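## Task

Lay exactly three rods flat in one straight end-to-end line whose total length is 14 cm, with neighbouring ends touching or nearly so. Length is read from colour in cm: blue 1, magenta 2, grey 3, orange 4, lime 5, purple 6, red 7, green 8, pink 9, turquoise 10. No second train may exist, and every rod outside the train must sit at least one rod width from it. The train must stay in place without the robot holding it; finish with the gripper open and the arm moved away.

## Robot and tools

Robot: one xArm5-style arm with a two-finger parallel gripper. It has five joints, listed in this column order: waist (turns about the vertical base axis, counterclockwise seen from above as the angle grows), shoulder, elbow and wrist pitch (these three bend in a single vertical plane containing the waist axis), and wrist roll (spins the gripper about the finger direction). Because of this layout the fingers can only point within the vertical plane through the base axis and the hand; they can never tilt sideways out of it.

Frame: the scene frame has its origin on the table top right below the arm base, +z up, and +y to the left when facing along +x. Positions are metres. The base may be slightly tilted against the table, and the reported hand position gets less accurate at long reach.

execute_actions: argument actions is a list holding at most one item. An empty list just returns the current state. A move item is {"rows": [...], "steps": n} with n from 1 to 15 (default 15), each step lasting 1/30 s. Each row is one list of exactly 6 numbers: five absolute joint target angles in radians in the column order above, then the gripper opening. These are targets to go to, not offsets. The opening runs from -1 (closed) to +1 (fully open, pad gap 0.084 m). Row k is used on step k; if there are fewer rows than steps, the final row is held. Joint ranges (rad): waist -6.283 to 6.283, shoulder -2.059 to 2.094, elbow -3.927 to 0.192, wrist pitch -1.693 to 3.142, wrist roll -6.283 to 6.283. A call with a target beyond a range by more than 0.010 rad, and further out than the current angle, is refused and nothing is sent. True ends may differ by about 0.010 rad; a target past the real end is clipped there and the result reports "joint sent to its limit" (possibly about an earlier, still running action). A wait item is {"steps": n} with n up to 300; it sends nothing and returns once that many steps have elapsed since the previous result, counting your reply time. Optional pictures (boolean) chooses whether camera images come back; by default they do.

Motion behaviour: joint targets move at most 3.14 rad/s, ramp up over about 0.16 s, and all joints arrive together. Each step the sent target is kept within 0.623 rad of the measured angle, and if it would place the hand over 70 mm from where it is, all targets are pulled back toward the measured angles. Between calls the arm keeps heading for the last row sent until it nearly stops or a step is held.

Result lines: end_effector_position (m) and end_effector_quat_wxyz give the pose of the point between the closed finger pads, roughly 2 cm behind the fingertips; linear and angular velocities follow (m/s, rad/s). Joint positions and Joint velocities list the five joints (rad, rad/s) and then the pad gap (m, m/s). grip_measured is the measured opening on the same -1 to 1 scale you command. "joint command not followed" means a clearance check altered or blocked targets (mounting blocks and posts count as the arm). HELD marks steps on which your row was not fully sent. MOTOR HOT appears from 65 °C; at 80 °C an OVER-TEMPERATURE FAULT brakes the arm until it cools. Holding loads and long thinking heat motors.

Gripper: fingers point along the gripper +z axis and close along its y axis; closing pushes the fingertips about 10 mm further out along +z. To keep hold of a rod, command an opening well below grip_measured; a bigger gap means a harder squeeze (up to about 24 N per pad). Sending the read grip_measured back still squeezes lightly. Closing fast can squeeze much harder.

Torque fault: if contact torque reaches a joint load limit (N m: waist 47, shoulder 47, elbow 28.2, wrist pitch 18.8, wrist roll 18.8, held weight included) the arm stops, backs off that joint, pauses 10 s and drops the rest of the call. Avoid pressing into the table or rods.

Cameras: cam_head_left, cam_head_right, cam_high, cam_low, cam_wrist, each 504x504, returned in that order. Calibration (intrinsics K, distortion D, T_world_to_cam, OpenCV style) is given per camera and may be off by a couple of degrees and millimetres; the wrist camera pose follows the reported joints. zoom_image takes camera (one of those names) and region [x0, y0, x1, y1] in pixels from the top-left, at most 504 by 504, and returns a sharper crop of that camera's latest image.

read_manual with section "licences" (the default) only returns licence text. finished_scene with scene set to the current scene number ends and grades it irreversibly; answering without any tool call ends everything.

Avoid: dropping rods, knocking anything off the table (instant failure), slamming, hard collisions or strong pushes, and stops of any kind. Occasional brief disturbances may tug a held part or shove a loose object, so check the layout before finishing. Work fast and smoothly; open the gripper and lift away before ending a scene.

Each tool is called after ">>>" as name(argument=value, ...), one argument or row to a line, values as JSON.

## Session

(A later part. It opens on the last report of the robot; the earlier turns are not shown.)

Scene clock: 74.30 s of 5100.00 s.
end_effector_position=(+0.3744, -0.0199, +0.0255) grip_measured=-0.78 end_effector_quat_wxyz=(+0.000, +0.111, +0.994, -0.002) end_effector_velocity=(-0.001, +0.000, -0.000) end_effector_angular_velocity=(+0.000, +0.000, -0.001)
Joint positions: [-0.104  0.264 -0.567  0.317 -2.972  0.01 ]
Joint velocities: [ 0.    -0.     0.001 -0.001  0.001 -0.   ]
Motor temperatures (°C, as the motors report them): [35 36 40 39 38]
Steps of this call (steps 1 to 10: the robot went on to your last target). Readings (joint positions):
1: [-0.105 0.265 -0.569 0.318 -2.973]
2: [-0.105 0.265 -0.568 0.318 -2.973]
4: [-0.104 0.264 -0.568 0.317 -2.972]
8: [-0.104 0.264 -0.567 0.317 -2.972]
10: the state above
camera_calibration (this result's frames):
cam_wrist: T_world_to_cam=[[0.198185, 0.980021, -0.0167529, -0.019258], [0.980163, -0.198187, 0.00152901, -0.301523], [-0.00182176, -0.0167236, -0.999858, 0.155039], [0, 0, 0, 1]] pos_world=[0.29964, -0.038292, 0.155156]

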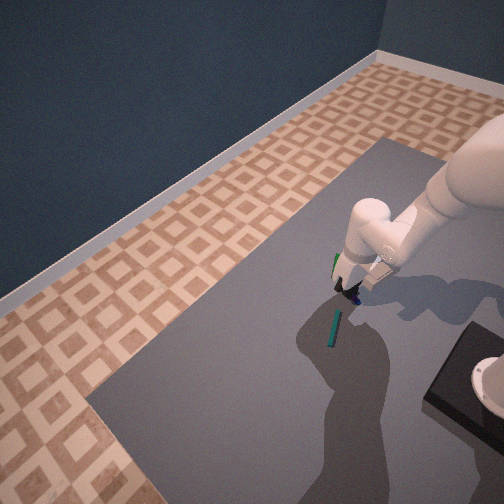

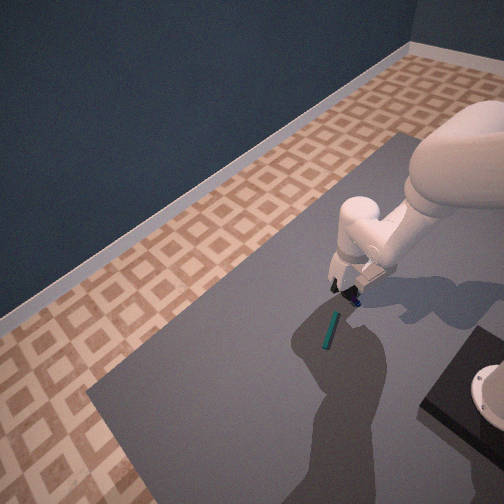

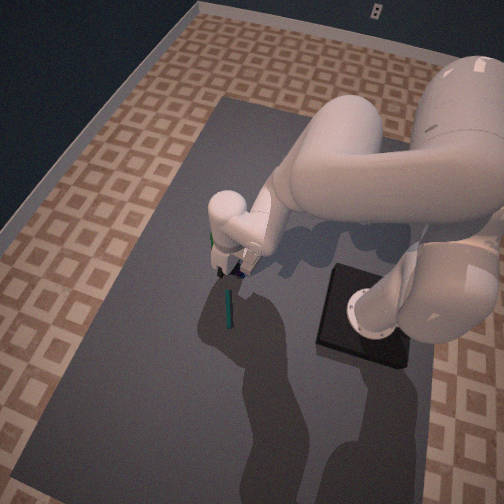

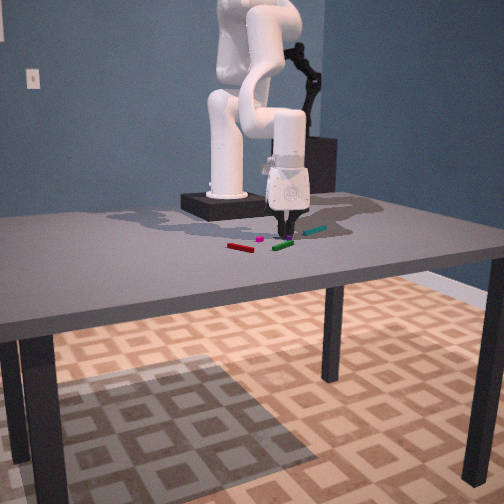

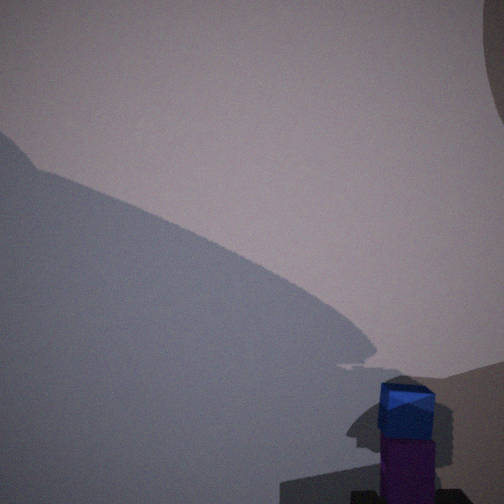

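>>> execute_actions(
  actions=[
    {"rows": [[-0.1038,0.2641,-0.5616,0.3115,-2.9718,-0.95],[-0.1038,0.2641,-0.5616,0.3115,-2.9718,-0.95],[-0.1038,0.2641,-0.5616,0.3115,-2.9718,-0.95],[-0.1038,0.2641,-0.5616,0.3115,-2.9718,-0.95],[-0.1038,0.2641,-0.5616,0.3115,-2.9718,-0.95],[-0.1038,0.2641,-0.5616,0.3115,-2.9718,-0.95],[-0.1038,0.2641,-0.5616,0.3115,-2.9718,-0.95],[-0.1038,0.2641,-0.5616,0.3115,-2.9718,-0.95],[-0.1038,0.2641,-0.5616,0.3115,-2.9718,-0.95],[-0.1038,0.2641,-0.5616,0.3115,-2.9718,-0.95],[-0.1038,0.2641,-0.5616,0.3115,-2.9718,-0.75],[-0.1038,0.2641,-0.5616,0.3115,-2.9718,-0.6],[-0.1038,0.2641,-0.5616,0.3115,-2.9718,-0.4],[-0.1038,0.2641,-0.5616,0.3115,-2.9718,-0.2]]},
  ],
  pictures=false,
)

>>> execute_actions(
  actions=[
    {"rows": [[-0.1038,0.2641,-0.5616,0.3115,-2.9718,-0.2],[-0.1038,0.2641,-0.5616,0.3115,-2.9718,-0.2],[-0.1038,0.2641,-0.5616,0.3115,-2.9718,-0.2],[-0.1038,0.22,-0.558,0.352,-2.9718,-0.2],[-0.1038,0.22,-0.558,0.352,-2.9718,-0.2],[-0.1038,0.13,-0.552,0.436,-2.9718,-0.2]]},
  ],
)

Scene clock: 83.17 s of 5100.00 s.
end_effector_position=(+0.3728, -0.0195, +0.0246) grip_measured=-0.47 end_effector_quat_wxyz=(+0.000, +0.111, +0.994, -0.002) end_effector_velocity=(-0.001, +0.000, -0.000) end_effector_angular_velocity=(+0.000, +0.000, +0.000)
Joint positions: [-0.104  0.264 -0.562  0.312 -2.972  0.023]
Joint velocities: [ 0.     0.     0.002 -0.002  0.     0.159]
Motor temperatures (°C, as the motors report them): [35 36 40 39 38]
Steps of this call (steps 1 to 15: the robot went on to your last target; steps 16 to 90: nothing new was sent; then 5.37 s passed at rest; steps 91 to 105: all 15 steps of this action). Readings (joint positions):
91: [-0.104 0.264 -0.567 0.317 -2.972]
92: [-0.104 0.264 -0.566 0.316 -2.972]
94: [-0.104 0.264 -0.565 0.315 -2.972]
98: [-0.104 0.264 -0.562 0.312 -2.972]
105: the state above

Scene clock: 83.67 s of 5100.00 s.
end_effector_position=(+0.3738, -0.0194, +0.0606) grip_measured=-0.22 end_effector_quat_wxyz=(+0.002, +0.111, +0.994, -0.002) end_effector_velocity=(-0.019, +0.001, +0.020) end_effector_angular_velocity=(+0.002, +0.045, -0.001)
Joint positions: [-0.104  0.14  -0.554  0.425 -2.972  0.035]
Joint velocities: [-0.001 -0.097  0.029  0.112 -0.     0.   ]
Motor temperatures (°C, as the motors report them): [35 36 40 39 38]
Steps of this call (steps 1 to 15: all 15 steps of this action). Readings (joint positions):
1: [-0.104 0.264 -0.562 0.312 -2.972]
2: [-0.104 0.264 -0.562 0.312 -2.972]
4: [-0.104 0.264 -0.562 0.312 -2.972]
8: [-0.104 0.227 -0.557 0.348 -2.972]
15: the state above
camera_calibration (this result's frames):
cam_wrist: T_world_to_cam=[[0.198179, 0.980028, -0.0164129, -0.0189672], [0.980166, -0.198142, 0.00388041, -0.301017], [0.00055082, -0.0168564, -0.999858, 0.189253], [0, 0, 0, 1]] pos_world=[0.298701, -0.0378656, 0.190083]

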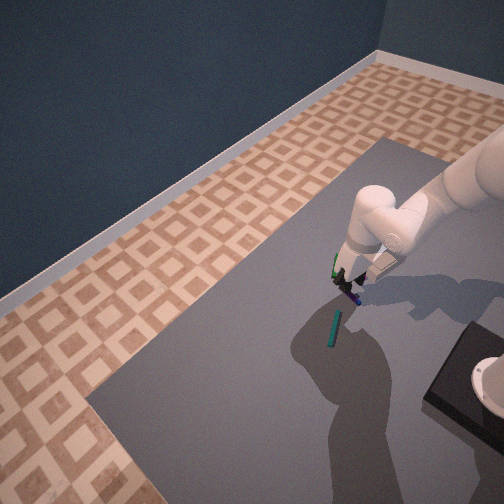

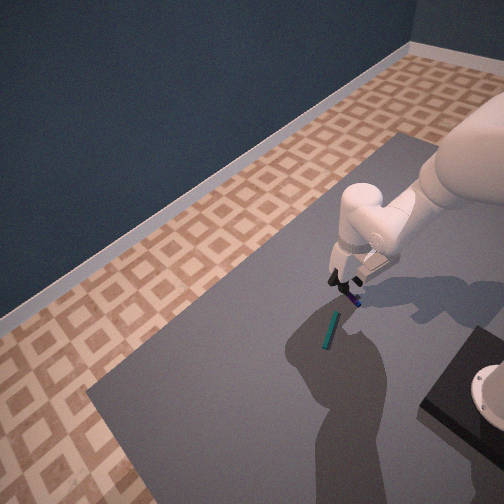

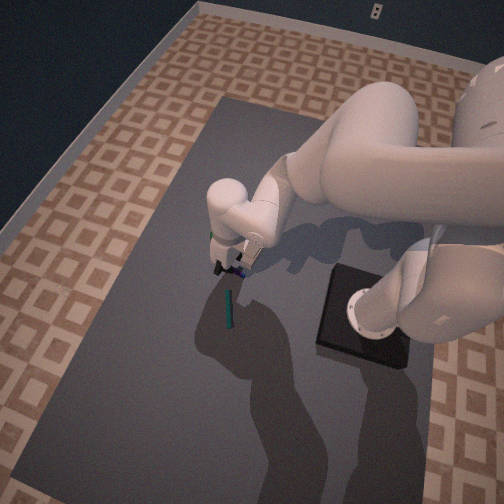

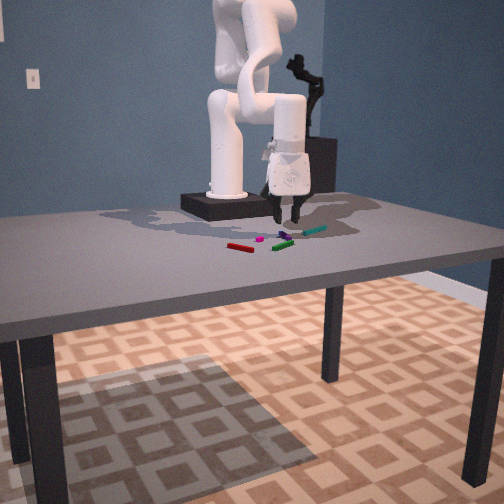

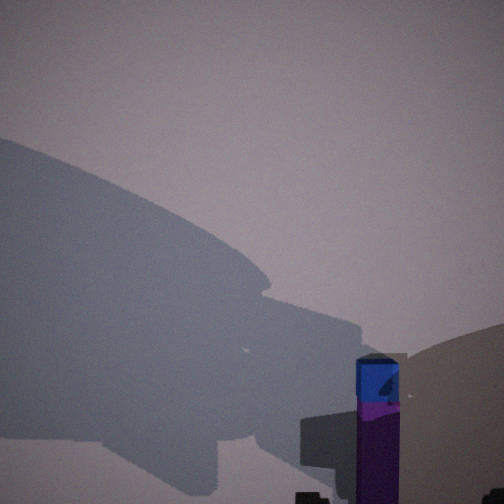

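>>> execute_actions(
  actions=[
    {"rows": [[-0.427,0.1989,-0.8785,0.6936,-0.795,-0.2]]},
  ],
  pictures=false,
)

>>> execute_actions(
  actions=[
    {"steps":30},
  ],
)

Scene clock: 89.07 s of 5100.00 s.
end_effector_position=(+0.4174, -0.1242, +0.1040) grip_measured=-0.22 end_effector_quat_wxyz=(+0.001, +0.520, +0.854, +0.000) end_effector_velocity=(+0.054, -0.238, +0.093) end_effector_angular_velocity=(+0.008, -0.009, -2.718)
Joint positions: [-0.341  0.181 -0.792  0.625 -2.337  0.035]
Joint velocities: [-0.486  0.103 -0.493  0.385  2.232 -0.   ]
Motor temperatures (°C, as the motors report them): [35 36 40 39 38]
Steps of this call (steps 1 to 30: the robot went on to your last target; steps 31 to 100: nothing new was sent; then 1.57 s passed at rest; steps 101 to 115: all 15 steps of this action). Readings (joint positions):
101: [-0.104 0.130 -0.552 0.436 -2.972]
102: [-0.106 0.131 -0.554 0.438 -2.967]
104: [-0.127 0.136 -0.574 0.457 -2.922]
108: [-0.214 0.153 -0.665 0.523 -2.748]
115: the state above

Scene clock: 90.07 s of 5100.00 s.
end_effector_position=(+0.4239, -0.1670, +0.1206) grip_measured=-0.22 end_effector_quat_wxyz=(-0.000, +0.978, +0.209, +0.001) end_effector_velocity=(+0.000, -0.001, +0.000) end_effector_angular_velocity=(-0.000, -0.001, -0.020)
Joint positions: [-0.427  0.199 -0.878  0.694 -0.797  0.035]
Joint velocities: [-0.001 -0.    -0.001  0.     0.019  0.   ]
Motor temperatures (°C, as the motors report them): [35 36 40 39 38]
Steps of this call (steps 1 to 30: the robot went on to your last target). Readings (joint positions):
1: [-0.357 0.184 -0.808 0.637 -2.260]
2: [-0.371 0.187 -0.822 0.648 -2.180]
4: [-0.394 0.191 -0.845 0.666 -2.017]
8: [-0.417 0.197 -0.868 0.686 -1.690]
30: the state above
camera_calibration (this result's frames):
cam_wrist: T_world_to_cam=[[0.42959, -0.902931, -0.0129343, -0.296314], [-0.903012, -0.429615, -0.00094497, 0.380544], [-0.00470353, 0.0120858, -0.999916, 0.253805], [0, 0, 0, 1]] pos_world=[0.472123, -0.107131, 0.250311]

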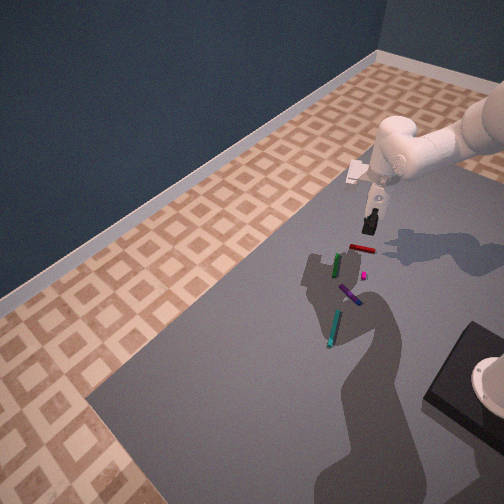

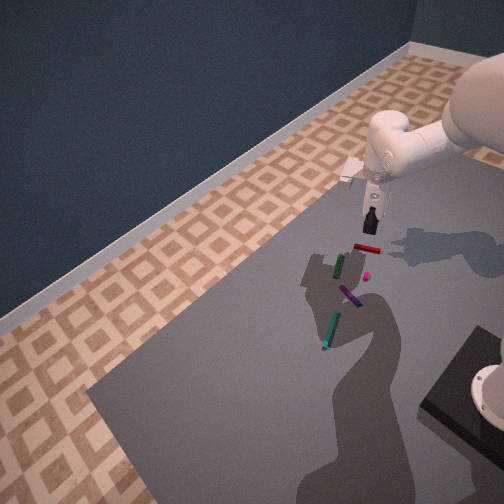

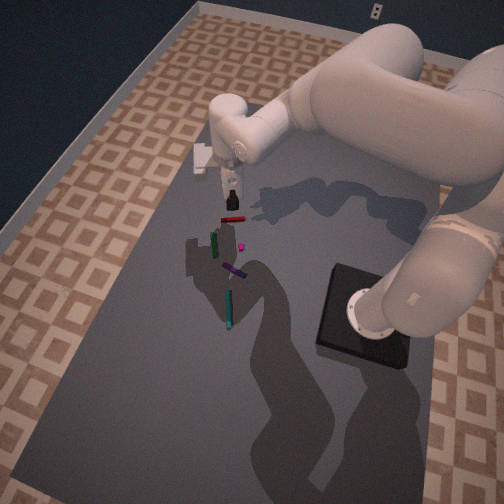

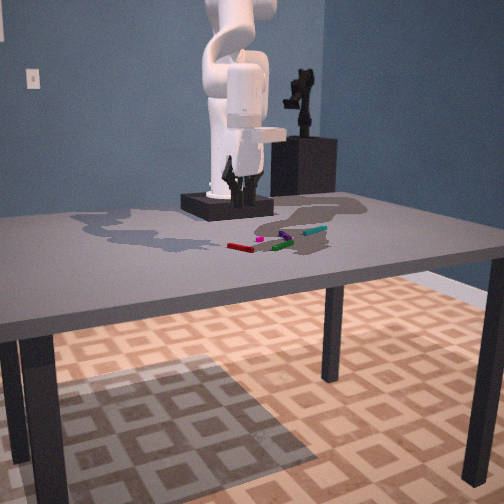

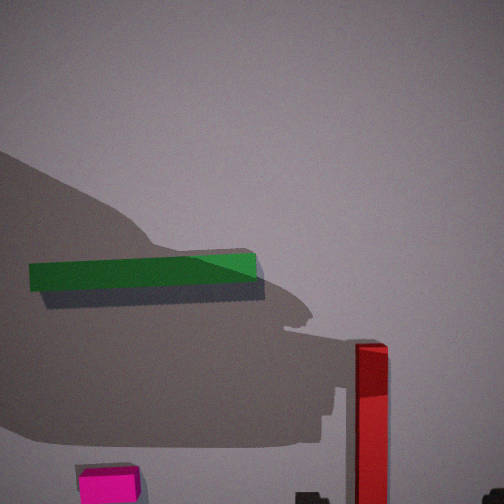

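>>> execute_actions(
  actions=[
    {"rows": [[-0.4405,0.3617,-0.8881,0.5404,-0.8085,-0.2],[-0.4405,0.3617,-0.8881,0.5404,-0.8085,-0.2],[-0.4405,0.3617,-0.8881,0.5404,-0.8085,-0.2],[-0.4405,0.3617,-0.8881,0.5404,-0.8085,-0.2],[-0.4405,0.3617,-0.8881,0.5404,-0.8085,-0.2],[-0.4405,0.3617,-0.8881,0.5404,-0.8085,-0.2],[-0.4405,0.3617,-0.8881,0.5404,-0.8085,-0.2],[-0.4405,0.40,-0.8913,0.5053,-0.8085,-0.2],[-0.4405,0.40,-0.8913,0.5053,-0.8085,-0.2],[-0.4405,0.43,-0.8939,0.4779,-0.8085,-0.2],[-0.4405,0.43,-0.8939,0.4779,-0.8085,-0.2],[-0.4405,0.4573,-0.8962,0.4529,-0.8085,-0.2]]},
  ],
  pictures=false,
)

>>> execute_actions(
  actions=[
    {"steps":15},
  ],
)

Scene clock: 101.47 s of 5100.00 s.
end_effector_position=(+0.4283, -0.1753, +0.0388) grip_measured=-0.22 end_effector_quat_wxyz=(-0.000, +0.978, +0.208, +0.001) end_effector_velocity=(-0.019, +0.007, -0.140) end_effector_angular_velocity=(+0.019, +0.046, +0.001)
Joint positions: [-0.44   0.42  -0.893  0.488 -0.808  0.035]
Joint velocities: [-0.002  0.353 -0.005 -0.299 -0.003 -0.   ]
Motor temperatures (°C, as the motors report them): [35 36 40 39 38]
Steps of this call (steps 1 to 15: the robot went on to your last target; steps 16 to 90: nothing new was sent; then 7.90 s passed at rest; steps 91 to 105: all 15 steps of this action). Readings (joint positions):
91: [-0.427 0.199 -0.879 0.693 -0.795]
92: [-0.427 0.202 -0.879 0.689 -0.795]
94: [-0.430 0.238 -0.885 0.652 -0.799]
98: [-0.438 0.331 -0.882 0.575 -0.806]
105: the state above

Scene clock: 101.97 s of 5100.00 s.
end_effector_position=(+0.4279, -0.1752, +0.0249) grip_measured=-0.22 end_effector_quat_wxyz=(-0.000, +0.978, +0.208, +0.001) end_effector_velocity=(-0.001, -0.000, -0.002) end_effector_angular_velocity=(+0.001, +0.002, -0.002)
Joint positions: [-0.44   0.457 -0.896  0.453 -0.808  0.035]
Joint velocities: [-0.002  0.004  0.001 -0.003  0.001 -0.   ]
Motor temperatures (°C, as the motors report them): [35 36 40 39 38]
Steps of this call (steps 1 to 15: the robot went on to your last target). Readings (joint positions):
1: [-0.440 0.430 -0.893 0.479 -0.808]
2: [-0.440 0.438 -0.893 0.472 -0.808]
4: [-0.440 0.448 -0.894 0.463 -0.808]
8: [-0.440 0.454 -0.896 0.455 -0.808]
15: the state above
camera_calibration (this result's frames):
cam_wrist: T_world_to_cam=[[0.427855, -0.903759, -0.0126644, -0.306076], [-0.903838, -0.427872, -0.00145124, 0.381208], [-0.00410716, 0.0120674, -0.999919, 0.157979], [0, 0, 0, 1]] pos_world=[0.476155, -0.115417, 0.154643]

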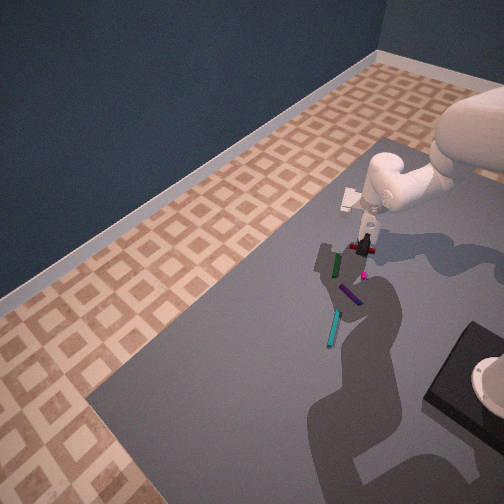

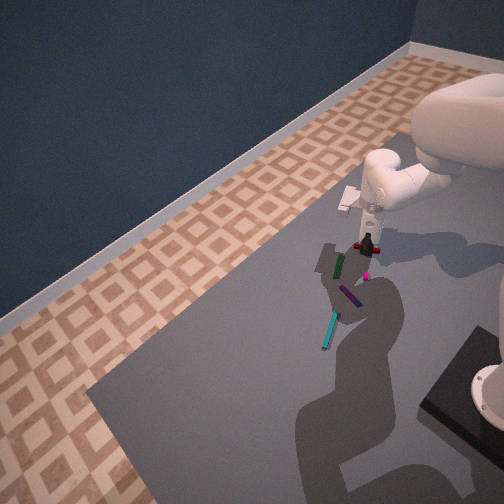

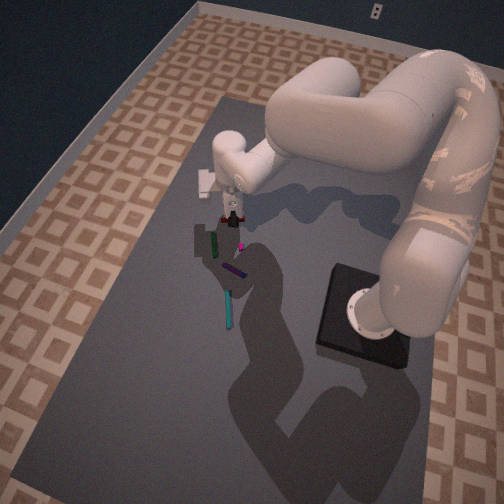

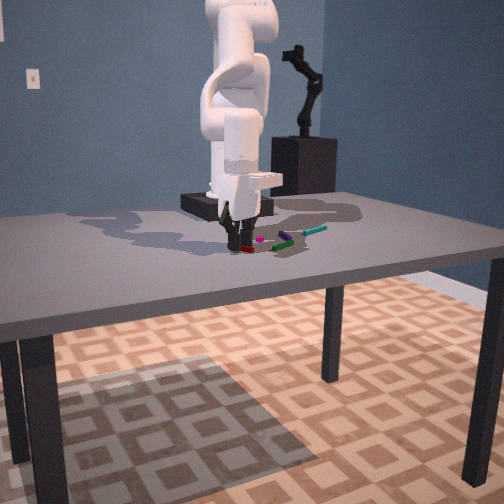

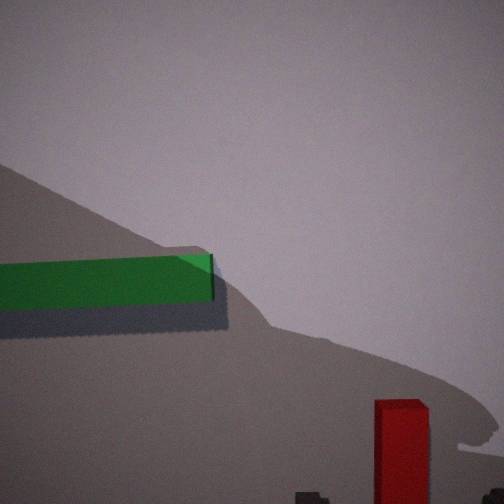

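>>> execute_actions(
  actions=[
    {"rows": [[-0.4405,0.4573,-0.8962,0.4529,-0.8085,-0.3],[-0.4405,0.4573,-0.8962,0.4529,-0.8085,-0.4],[-0.4405,0.4573,-0.8962,0.4529,-0.8085,-0.5],[-0.4405,0.4573,-0.8962,0.4529,-0.8085,-0.6],[-0.4405,0.4573,-0.8962,0.4529,-0.8085,-0.7],[-0.4405,0.4573,-0.8962,0.4529,-0.8085,-0.75],[-0.4405,0.4573,-0.8962,0.4529,-0.8085,-0.8],[-0.4405,0.4573,-0.8962,0.4529,-0.8085,-0.85],[-0.4405,0.4573,-0.8962,0.4529,-0.8085,-0.9],[-0.4405,0.4573,-0.8962,0.4529,-0.8085,-0.95]],"steps":13},
  ],
  pictures=false,
)

>>> execute_actions(
  actions=[
    {"rows": [[-0.4405,0.43,-0.8939,0.4779,-0.8085,-0.95],[-0.4405,0.43,-0.8939,0.4779,-0.8085,-0.95],[-0.4405,0.40,-0.8913,0.5053,-0.8085,-0.95],[-0.4405,0.40,-0.8913,0.5053,-0.8085,-0.95],[-0.4405,0.3617,-0.8881,0.5404,-0.8085,-0.95]],"steps":12},
  ],
  pictures=false,
)

>>> execute_actions(
  actions=[
    {"rows": [[-0.053,-0.0955,-0.2516,0.3611,0.2202,-0.95]]},
  ],
  pictures=false,
)

>>> execute_actions(
  actions=[
    {"steps":20},
  ],
  pictures=false,
)

>>> execute_actions(
  actions=[
    {"rows": [[-0.053,-0.04,-0.2553,0.3093,0.2202,-0.95],[-0.053,-0.04,-0.2553,0.3093,0.2202,-0.95],[-0.053,0.01,-0.2587,0.2627,0.2202,-0.95],[-0.053,0.01,-0.2587,0.2627,0.2202,-0.95],[-0.053,0.0612,-0.2621,0.2149,0.2202,-0.95]]},
  ],
  pictures=false,
)

>>> execute_actions(
  actions=[
    {"steps":10},
  ],
)

Scene clock: 116.37 s of 5100.00 s.
end_effector_position=(+0.4277, -0.1752, +0.0247) grip_measured=-0.78 end_effector_quat_wxyz=(-0.000, +0.978, +0.208, +0.001) end_effector_velocity=(-0.001, +0.000, -0.000) end_effector_angular_velocity=(+0.001, +0.002, -0.001)
Joint positions: [-0.44   0.457 -0.896  0.453 -0.808  0.01 ]
Joint velocities: [-0.     0.     0.001  0.001  0.001 -0.   ]
Motor temperatures (°C, as the motors report them): [35 36 40 39 38]
Steps of this call (steps 1 to 15: the robot went on to your last target; steps 16 to 90: nothing new was sent; then 10.97 s passed at rest; steps 91 to 103: all 13 steps of this action). Readings (joint positions):
91: [-0.440 0.457 -0.896 0.453 -0.809]
92: [-0.440 0.457 -0.896 0.453 -0.809]
94: [-0.440 0.457 -0.896 0.453 -0.808]
98: [-0.440 0.457 -0.896 0.453 -0.809]
103: the state above

Scene clock: 116.77 s of 5100.00 s.
end_effector_position=(+0.4290, -0.1757, +0.0572) grip_measured=-0.78 end_effector_quat_wxyz=(+0.001, +0.978, +0.208, +0.002) end_effector_velocity=(-0.013, +0.006, +0.031) end_effector_angular_velocity=(+0.012, +0.030, +0.001)
Joint positions: [-0.44   0.371 -0.891  0.53  -0.808  0.01 ]
Joint velocities: [ 0.001 -0.1    0.025  0.108  0.     0.   ]
Motor temperatures (°C, as the motors report them): [35 36 40 39 38]
Steps of this call (steps 1 to 12: all 12 steps of this action). Readings (joint positions):
1: [-0.440 0.457 -0.896 0.453 -0.808]
2: [-0.441 0.455 -0.896 0.455 -0.808]
4: [-0.441 0.445 -0.894 0.465 -0.809]
8: [-0.440 0.401 -0.892 0.504 -0.809]
12: the state above

Scene clock: 117.27 s of 5100.00 s.
end_effector_position=(+0.3607, -0.0604, +0.0657) grip_measured=-0.78 end_effector_quat_wxyz=(+0.001, +0.996, +0.093, +0.001) end_effector_velocity=(-0.199, +0.220, -0.004) end_effector_angular_velocity=(-0.003, +0.006, -0.988)
Joint positions: [-0.218  0.101 -0.524  0.435 -0.352  0.01 ]
Joint velocities: [ 0.503 -0.599  0.83  -0.223  1.491 -0.   ]
Motor temperatures (°C, as the motors report them): [35 36 40 39 38]
Steps of this call (steps 1 to 15: all 15 steps of this action). Readings (joint positions):
1: [-0.440 0.369 -0.890 0.533 -0.808]
2: [-0.438 0.364 -0.885 0.533 -0.803]
4: [-0.415 0.333 -0.846 0.521 -0.762]
8: [-0.338 0.245 -0.722 0.489 -0.636]
15: the state above

Scene clock: 117.93 s of 5100.00 s.
end_effector_position=(+0.2884, -0.0006, +0.0600) grip_measured=-0.78 end_effector_quat_wxyz=(+0.002, +0.994, -0.110, +0.001) end_effector_velocity=(-0.004, +0.002, -0.001) end_effector_angular_velocity=(-0.000, +0.002, -0.014)
Joint positions: [-0.054 -0.095 -0.253  0.361  0.218  0.01 ]
Joint velocities: [ 0.007 -0.007  0.011 -0.002  0.02  -0.   ]
Motor temperatures (°C, as the motors report them): [35 36 40 39 38]
Steps of this call (steps 1 to 20: the robot went on to your last target). Readings (joint positions):
1: [-0.201 0.082 -0.496 0.428 -0.300]
2: [-0.185 0.062 -0.469 0.420 -0.245]
4: [-0.151 0.022 -0.414 0.405 -0.128]
8: [-0.089 -0.052 -0.311 0.378 0.089]
20: the state above

Scene clock: 118.43 s of 5100.00 s.
end_effector_position=(+0.2879, -0.0005, +0.0291) grip_measured=-0.78 end_effector_quat_wxyz=(+0.002, +0.994, -0.111, +0.000) end_effector_velocity=(+0.006, -0.000, -0.009) end_effector_angular_velocity=(-0.000, -0.019, +0.001)
Joint positions: [-0.053  0.055 -0.262  0.221  0.22   0.01 ]
Joint velocities: [ 0.     0.056 -0.01  -0.065 -0.     0.   ]
Motor temperatures (°C, as the motors report them): [35 36 40 39 38]
Steps of this call (steps 1 to 15: all 15 steps of this action). Readings (joint positions):
1: [-0.054 -0.095 -0.253 0.361 0.219]
2: [-0.054 -0.092 -0.253 0.357 0.219]
4: [-0.053 -0.072 -0.255 0.338 0.220]
8: [-0.053 -0.001 -0.258 0.274 0.220]
15: the state above

Scene clock: 118.77 s of 5100.00 s.
end_effector_position=(+0.2880, -0.0005, +0.0280) grip_measured=-0.78 end_effector_quat_wxyz=(+0.002, +0.994, -0.111, +0.001) end_effector_velocity=(-0.001, -0.000, -0.001) end_effector_angular_velocity=(+0.000, +0.003, -0.000)
Joint positions: [-0.053  0.061 -0.262  0.215  0.22   0.01 ]
Joint velocities: [-0.     0.003  0.    -0.    -0.     0.   ]
Motor temperatures (°C, as the motors report them): [35 36 40 39 38]
Steps of this call (steps 1 to 10: the robot went on to your last target). Readings (joint positions):
1: [-0.053 0.057 -0.262 0.219 0.220]
2: [-0.053 0.058 -0.262 0.218 0.220]
4: [-0.053 0.059 -0.262 0.216 0.220]
8: [-0.053 0.061 -0.262 0.215 0.220]
10: the state above
camera_calibration (this result's frames):
cam_wrist: T_world_to_cam=[[-0.19778, -0.980209, -0.00858024, 0.0917864], [-0.980243, 0.197796, -0.00110322, 0.351834], [0.00277853, 0.00819252, -0.999963, 0.15634], [0, 0, 0, 1]] pos_world=[0.362601, 0.0190977, 0.15751]

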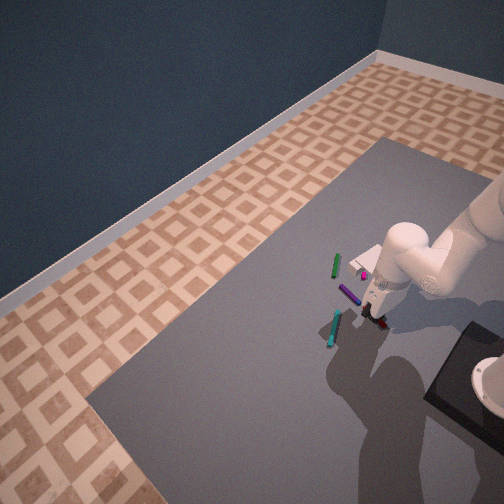

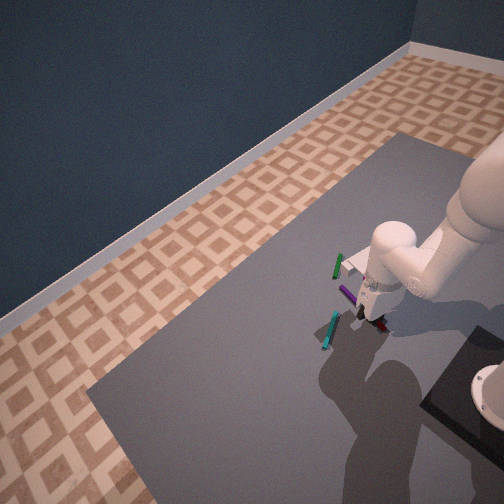

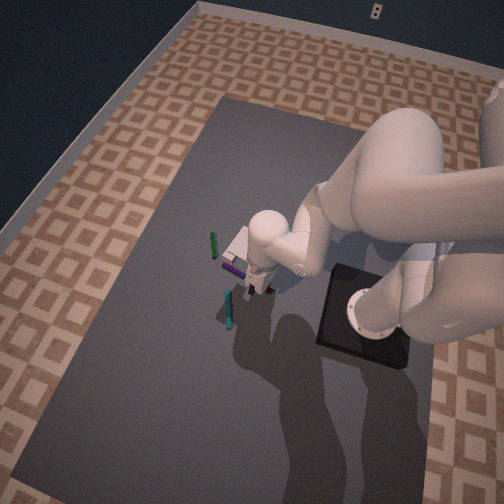

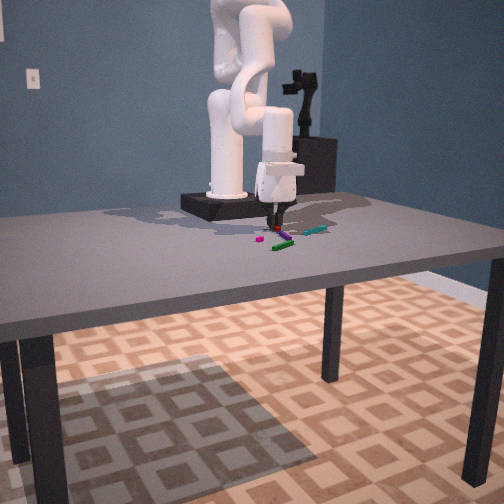

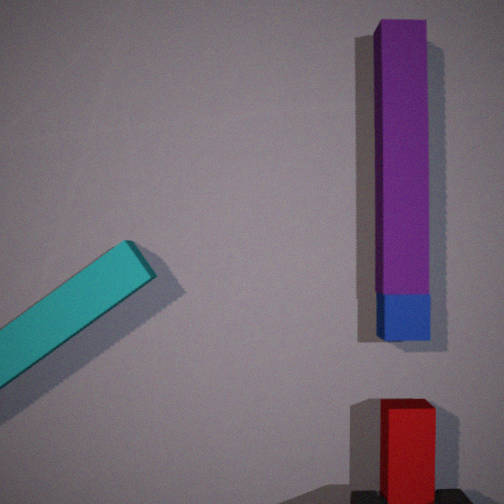

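>>> execute_actions(
  actions=[
    {"rows": [[-0.0564,0.0765,-0.2784,0.2159,0.2168,-0.95],[-0.0564,0.0765,-0.2784,0.2159,0.2168,-0.95],[-0.0564,0.0765,-0.2784,0.2159,0.2168,-0.95],[-0.0598,0.092,-0.2946,0.2168,0.2134,-0.95],[-0.0598,0.092,-0.2946,0.2168,0.2134,-0.95],[-0.0598,0.092,-0.2946,0.2168,0.2134,-0.95],[-0.0632,0.1072,-0.3109,0.2177,0.21,-0.95]]},
  ],
  pictures=false,
)

>>> execute_actions(
  actions=[
    {"steps":10},
  ],
)

Scene clock: 125.33 s of 5100.00 s.
end_effector_position=(+0.3008, -0.0034, +0.0251) grip_measured=-0.78 end_effector_quat_wxyz=(+0.002, +0.994, -0.111, +0.000) end_effector_velocity=(+0.006, -0.002, -0.003) end_effector_angular_velocity=(+0.000, +0.005, +0.001)
Joint positions: [-0.063  0.104 -0.308  0.217  0.211  0.01 ]
Joint velocities: [-0.006  0.028 -0.028  0.005 -0.007  0.   ]
Motor temperatures (°C, as the motors report them): [35 36 40 39 38]
Steps of this call (steps 1 to 15: the robot went on to your last target; steps 16 to 90: nothing new was sent; then 3.07 s passed at rest; steps 91 to 105: all 15 steps of this action). Readings (joint positions):
91: [-0.053 0.061 -0.262 0.215 0.220]
92: [-0.053 0.063 -0.263 0.215 0.220]
94: [-0.054 0.068 -0.269 0.215 0.219]
98: [-0.058 0.084 -0.286 0.216 0.215]
105: the state above

Scene clock: 125.67 s of 5100.00 s.
end_effector_position=(+0.3016, -0.0036, +0.0249) grip_measured=-0.78 end_effector_quat_wxyz=(+0.002, +0.994, -0.111, +0.000) end_effector_velocity=(+0.001, -0.000, +0.000) end_effector_angular_velocity=(-0.000, -0.001, -0.001)
Joint positions: [-0.063  0.107 -0.311  0.218  0.21   0.01 ]
Joint velocities: [-0.     0.001 -0.001 -0.     0.001 -0.   ]
Motor temperatures (°C, as the motors report them): [35 36 40 39 38]
Steps of this call (steps 1 to 10: the robot went on to your last target). Readings (joint positions):
1: [-0.063 0.105 -0.309 0.218 0.210]
2: [-0.063 0.106 -0.309 0.218 0.210]
4: [-0.063 0.106 -0.310 0.218 0.210]
8: [-0.063 0.107 -0.311 0.218 0.210]
10: the state above
camera_calibration (this result's frames):
cam_wrist: T_world_to_cam=[[-0.19777, -0.98021, -0.00865686, 0.0914145], [-0.980245, 0.197784, -0.000759423, 0.365756], [0.00245658, 0.00833566, -0.999962, 0.153374], [0, 0, 0, 1]] pos_world=[0.376233, 0.0159863, 0.154438]

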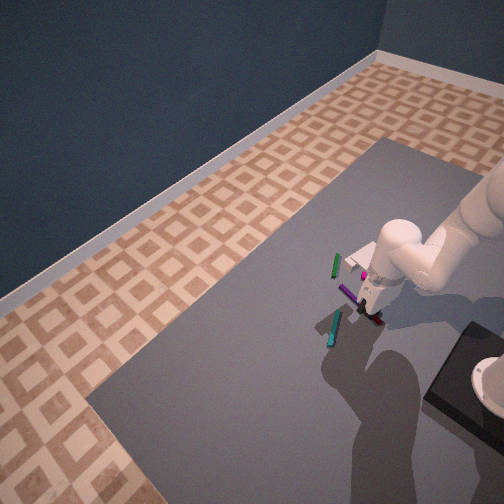

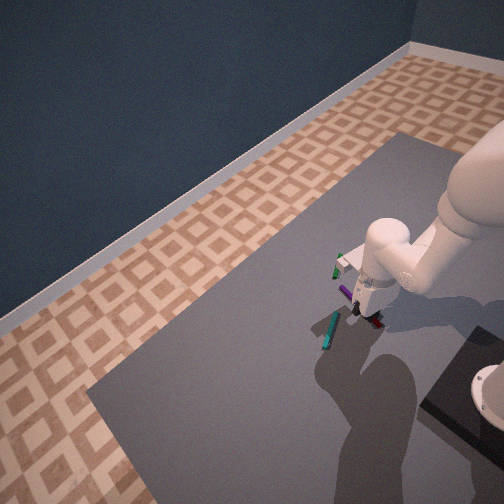

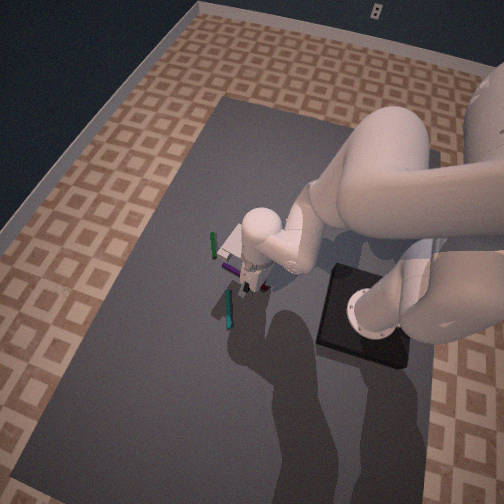

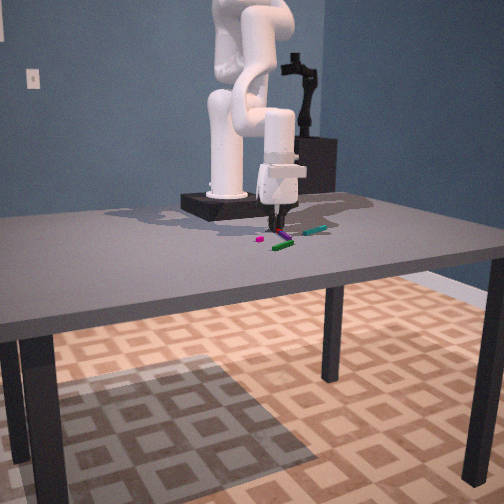

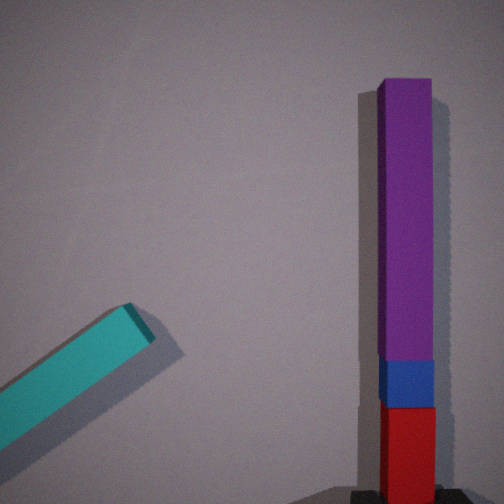

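Lower 1 mm, release, lift.

>>> execute_actions(
  actions=[
    {"rows": [[-0.0632,0.1118,-0.3114,0.2136,0.21,-0.95],[-0.0632,0.1118,-0.3114,0.2136,0.21,-0.95],[-0.0632,0.1118,-0.3114,0.2136,0.21,-0.95],[-0.0632,0.1118,-0.3114,0.2136,0.21,-0.95],[-0.0632,0.1118,-0.3114,0.2136,0.21,-0.95],[-0.0632,0.1118,-0.3114,0.2136,0.21,-0.95],[-0.0632,0.1118,-0.3114,0.2136,0.21,-0.95],[-0.0632,0.1118,-0.3114,0.2136,0.21,-0.95],[-0.0632,0.1118,-0.3114,0.2136,0.21,-0.75],[-0.0632,0.1118,-0.3114,0.2136,0.21,-0.6],[-0.0632,0.1118,-0.3114,0.2136,0.21,-0.4],[-0.0632,0.1118,-0.3114,0.2136,0.21,-0.2]]},
  ],
  pictures=false,
)

>>> execute_actions(
  actions=[
    {"rows": [[-0.0632,0.06,-0.307,0.261,0.21,-0.2],[-0.0632,0.06,-0.307,0.261,0.21,-0.2],[-0.0632,-0.05,-0.301,0.365,0.21,-0.2],[-0.0632,-0.05,-0.301,0.365,0.21,-0.2],[-0.0632,-0.05,-0.301,0.365,0.21,-0.2],[-0.0632,-0.25,-0.32,0.584,0.21,-0.2]]},
  ],
  pictures=false,
)

>>> execute_actions(
  actions=[
    {"steps":12},
  ],
)

Scene clock: 131.87 s of 5100.00 s.
end_effector_position=(+0.3016, -0.0036, +0.0240) grip_measured=-0.32 end_effector_quat_wxyz=(+0.002, +0.994, -0.111, +0.000) end_effector_velocity=(-0.000, +0.001, -0.000) end_effector_angular_velocity=(-0.000, +0.001, +0.002)
Joint positions: [-0.063  0.112 -0.311  0.214  0.21   0.03 ]
Joint velocities: [ 0.002  0.001 -0.     0.001  0.     0.061]
Motor temperatures (°C, as the motors report them): [35 36 40 39 38]
Steps of this call (steps 1 to 15: the robot went on to your last target; steps 16 to 90: nothing new was sent; then 2.70 s passed at rest; steps 91 to 105: all 15 steps of this action). Readings (joint positions):
91: [-0.063 0.107 -0.311 0.218 0.210]
92: [-0.063 0.108 -0.311 0.217 0.210]
94: [-0.063 0.109 -0.311 0.216 0.210]
98: [-0.063 0.111 -0.311 0.214 0.210]
105: the state above

Scene clock: 132.37 s of 5100.00 s.
end_effector_position=(+0.3059, -0.0033, +0.1041) grip_measured=-0.22 end_effector_quat_wxyz=(+0.002, +0.994, -0.110, +0.003) end_effector_velocity=(-0.030, +0.001, +0.061) end_effector_angular_velocity=(+0.001, +0.065, +0.000)
Joint positions: [-0.063 -0.223 -0.32   0.551  0.21   0.035]
Joint velocities: [ 0.001 -0.296  0.01   0.351  0.     0.   ]
Motor temperatures (°C, as the motors report them): [35 36 40 39 38]
Steps of this call (steps 1 to 15: all 15 steps of this action). Readings (joint positions):
1: [-0.063 0.112 -0.311 0.214 0.210]
2: [-0.063 0.109 -0.311 0.217 0.210]
4: [-0.063 0.089 -0.309 0.237 0.210]
8: [-0.063 -0.016 -0.306 0.338 0.210]
15: the state above

Scene clock: 132.77 s of 5100.00 s.
end_effector_position=(+0.3029, -0.0032, +0.1095) grip_measured=-0.22 end_effector_quat_wxyz=(+0.002, +0.994, -0.111, -0.000) end_effector_velocity=(+0.001, +0.000, +0.002) end_effector_angular_velocity=(-0.000, -0.003, +0.001)
Joint positions: [-0.063 -0.249 -0.32   0.584  0.21   0.035]
Joint velocities: [ 0.    -0.007 -0.002  0.005 -0.     0.   ]
Motor temperatures (°C, as the motors report them): [35 36 40 39 38]
Steps of this call (steps 1 to 12: the robot went on to your last target). Readings (joint positions):
1: [-0.063 -0.231 -0.320 0.561 0.210]
2: [-0.063 -0.236 -0.319 0.568 0.210]
4: [-0.063 -0.242 -0.319 0.576 0.210]
8: [-0.063 -0.247 -0.319 0.582 0.210]
12: the state above
camera_calibration (this result's frames):
cam_wrist: T_world_to_cam=[[-0.197806, -0.980204, -0.00851177, 0.0927461], [-0.98024, 0.197814, 0.0000086393, 0.366965], [0.00167528, 0.00834528, -0.999964, 0.238222], [0, 0, 0, 1]] pos_world=[0.37766, 0.0163315, 0.238999]

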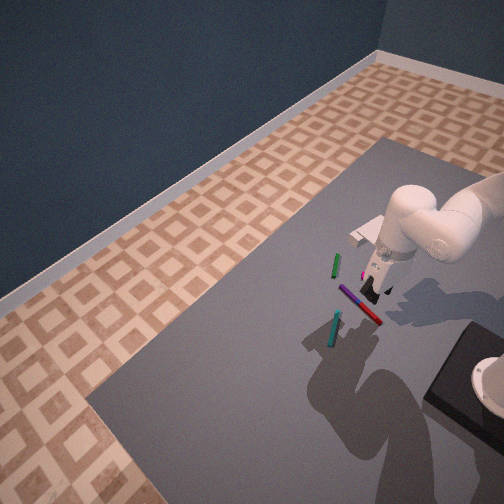

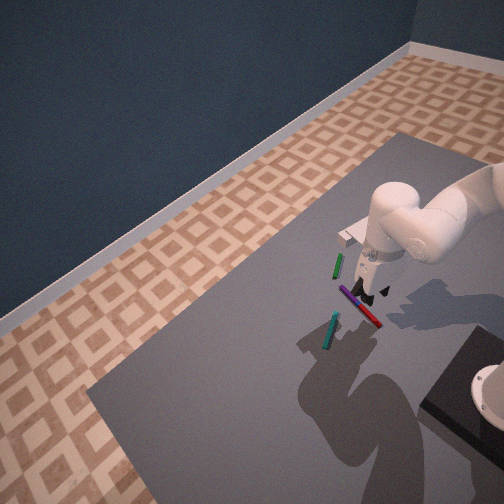

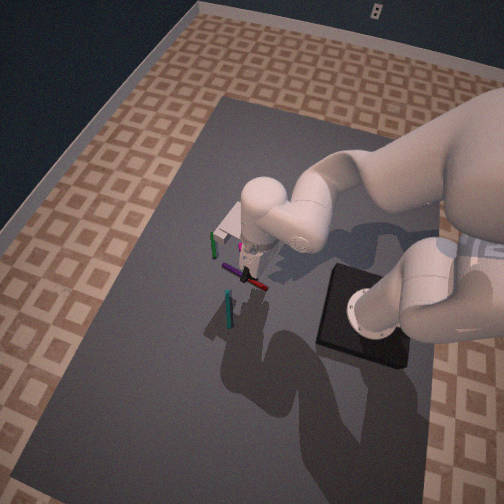

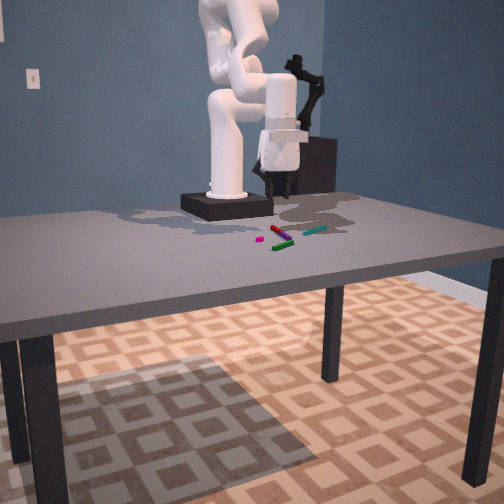

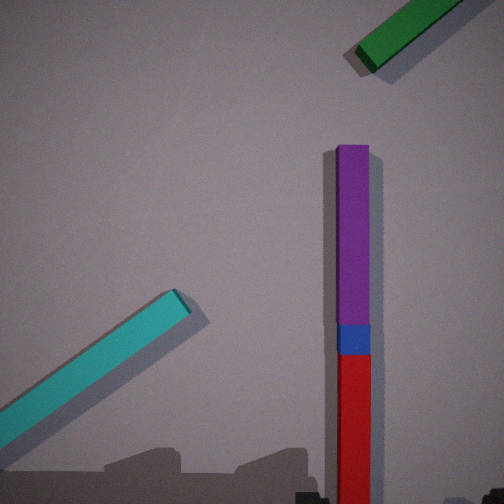

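>>> finished_scene(
  scene=1,
)

The scene is finished: the task was done.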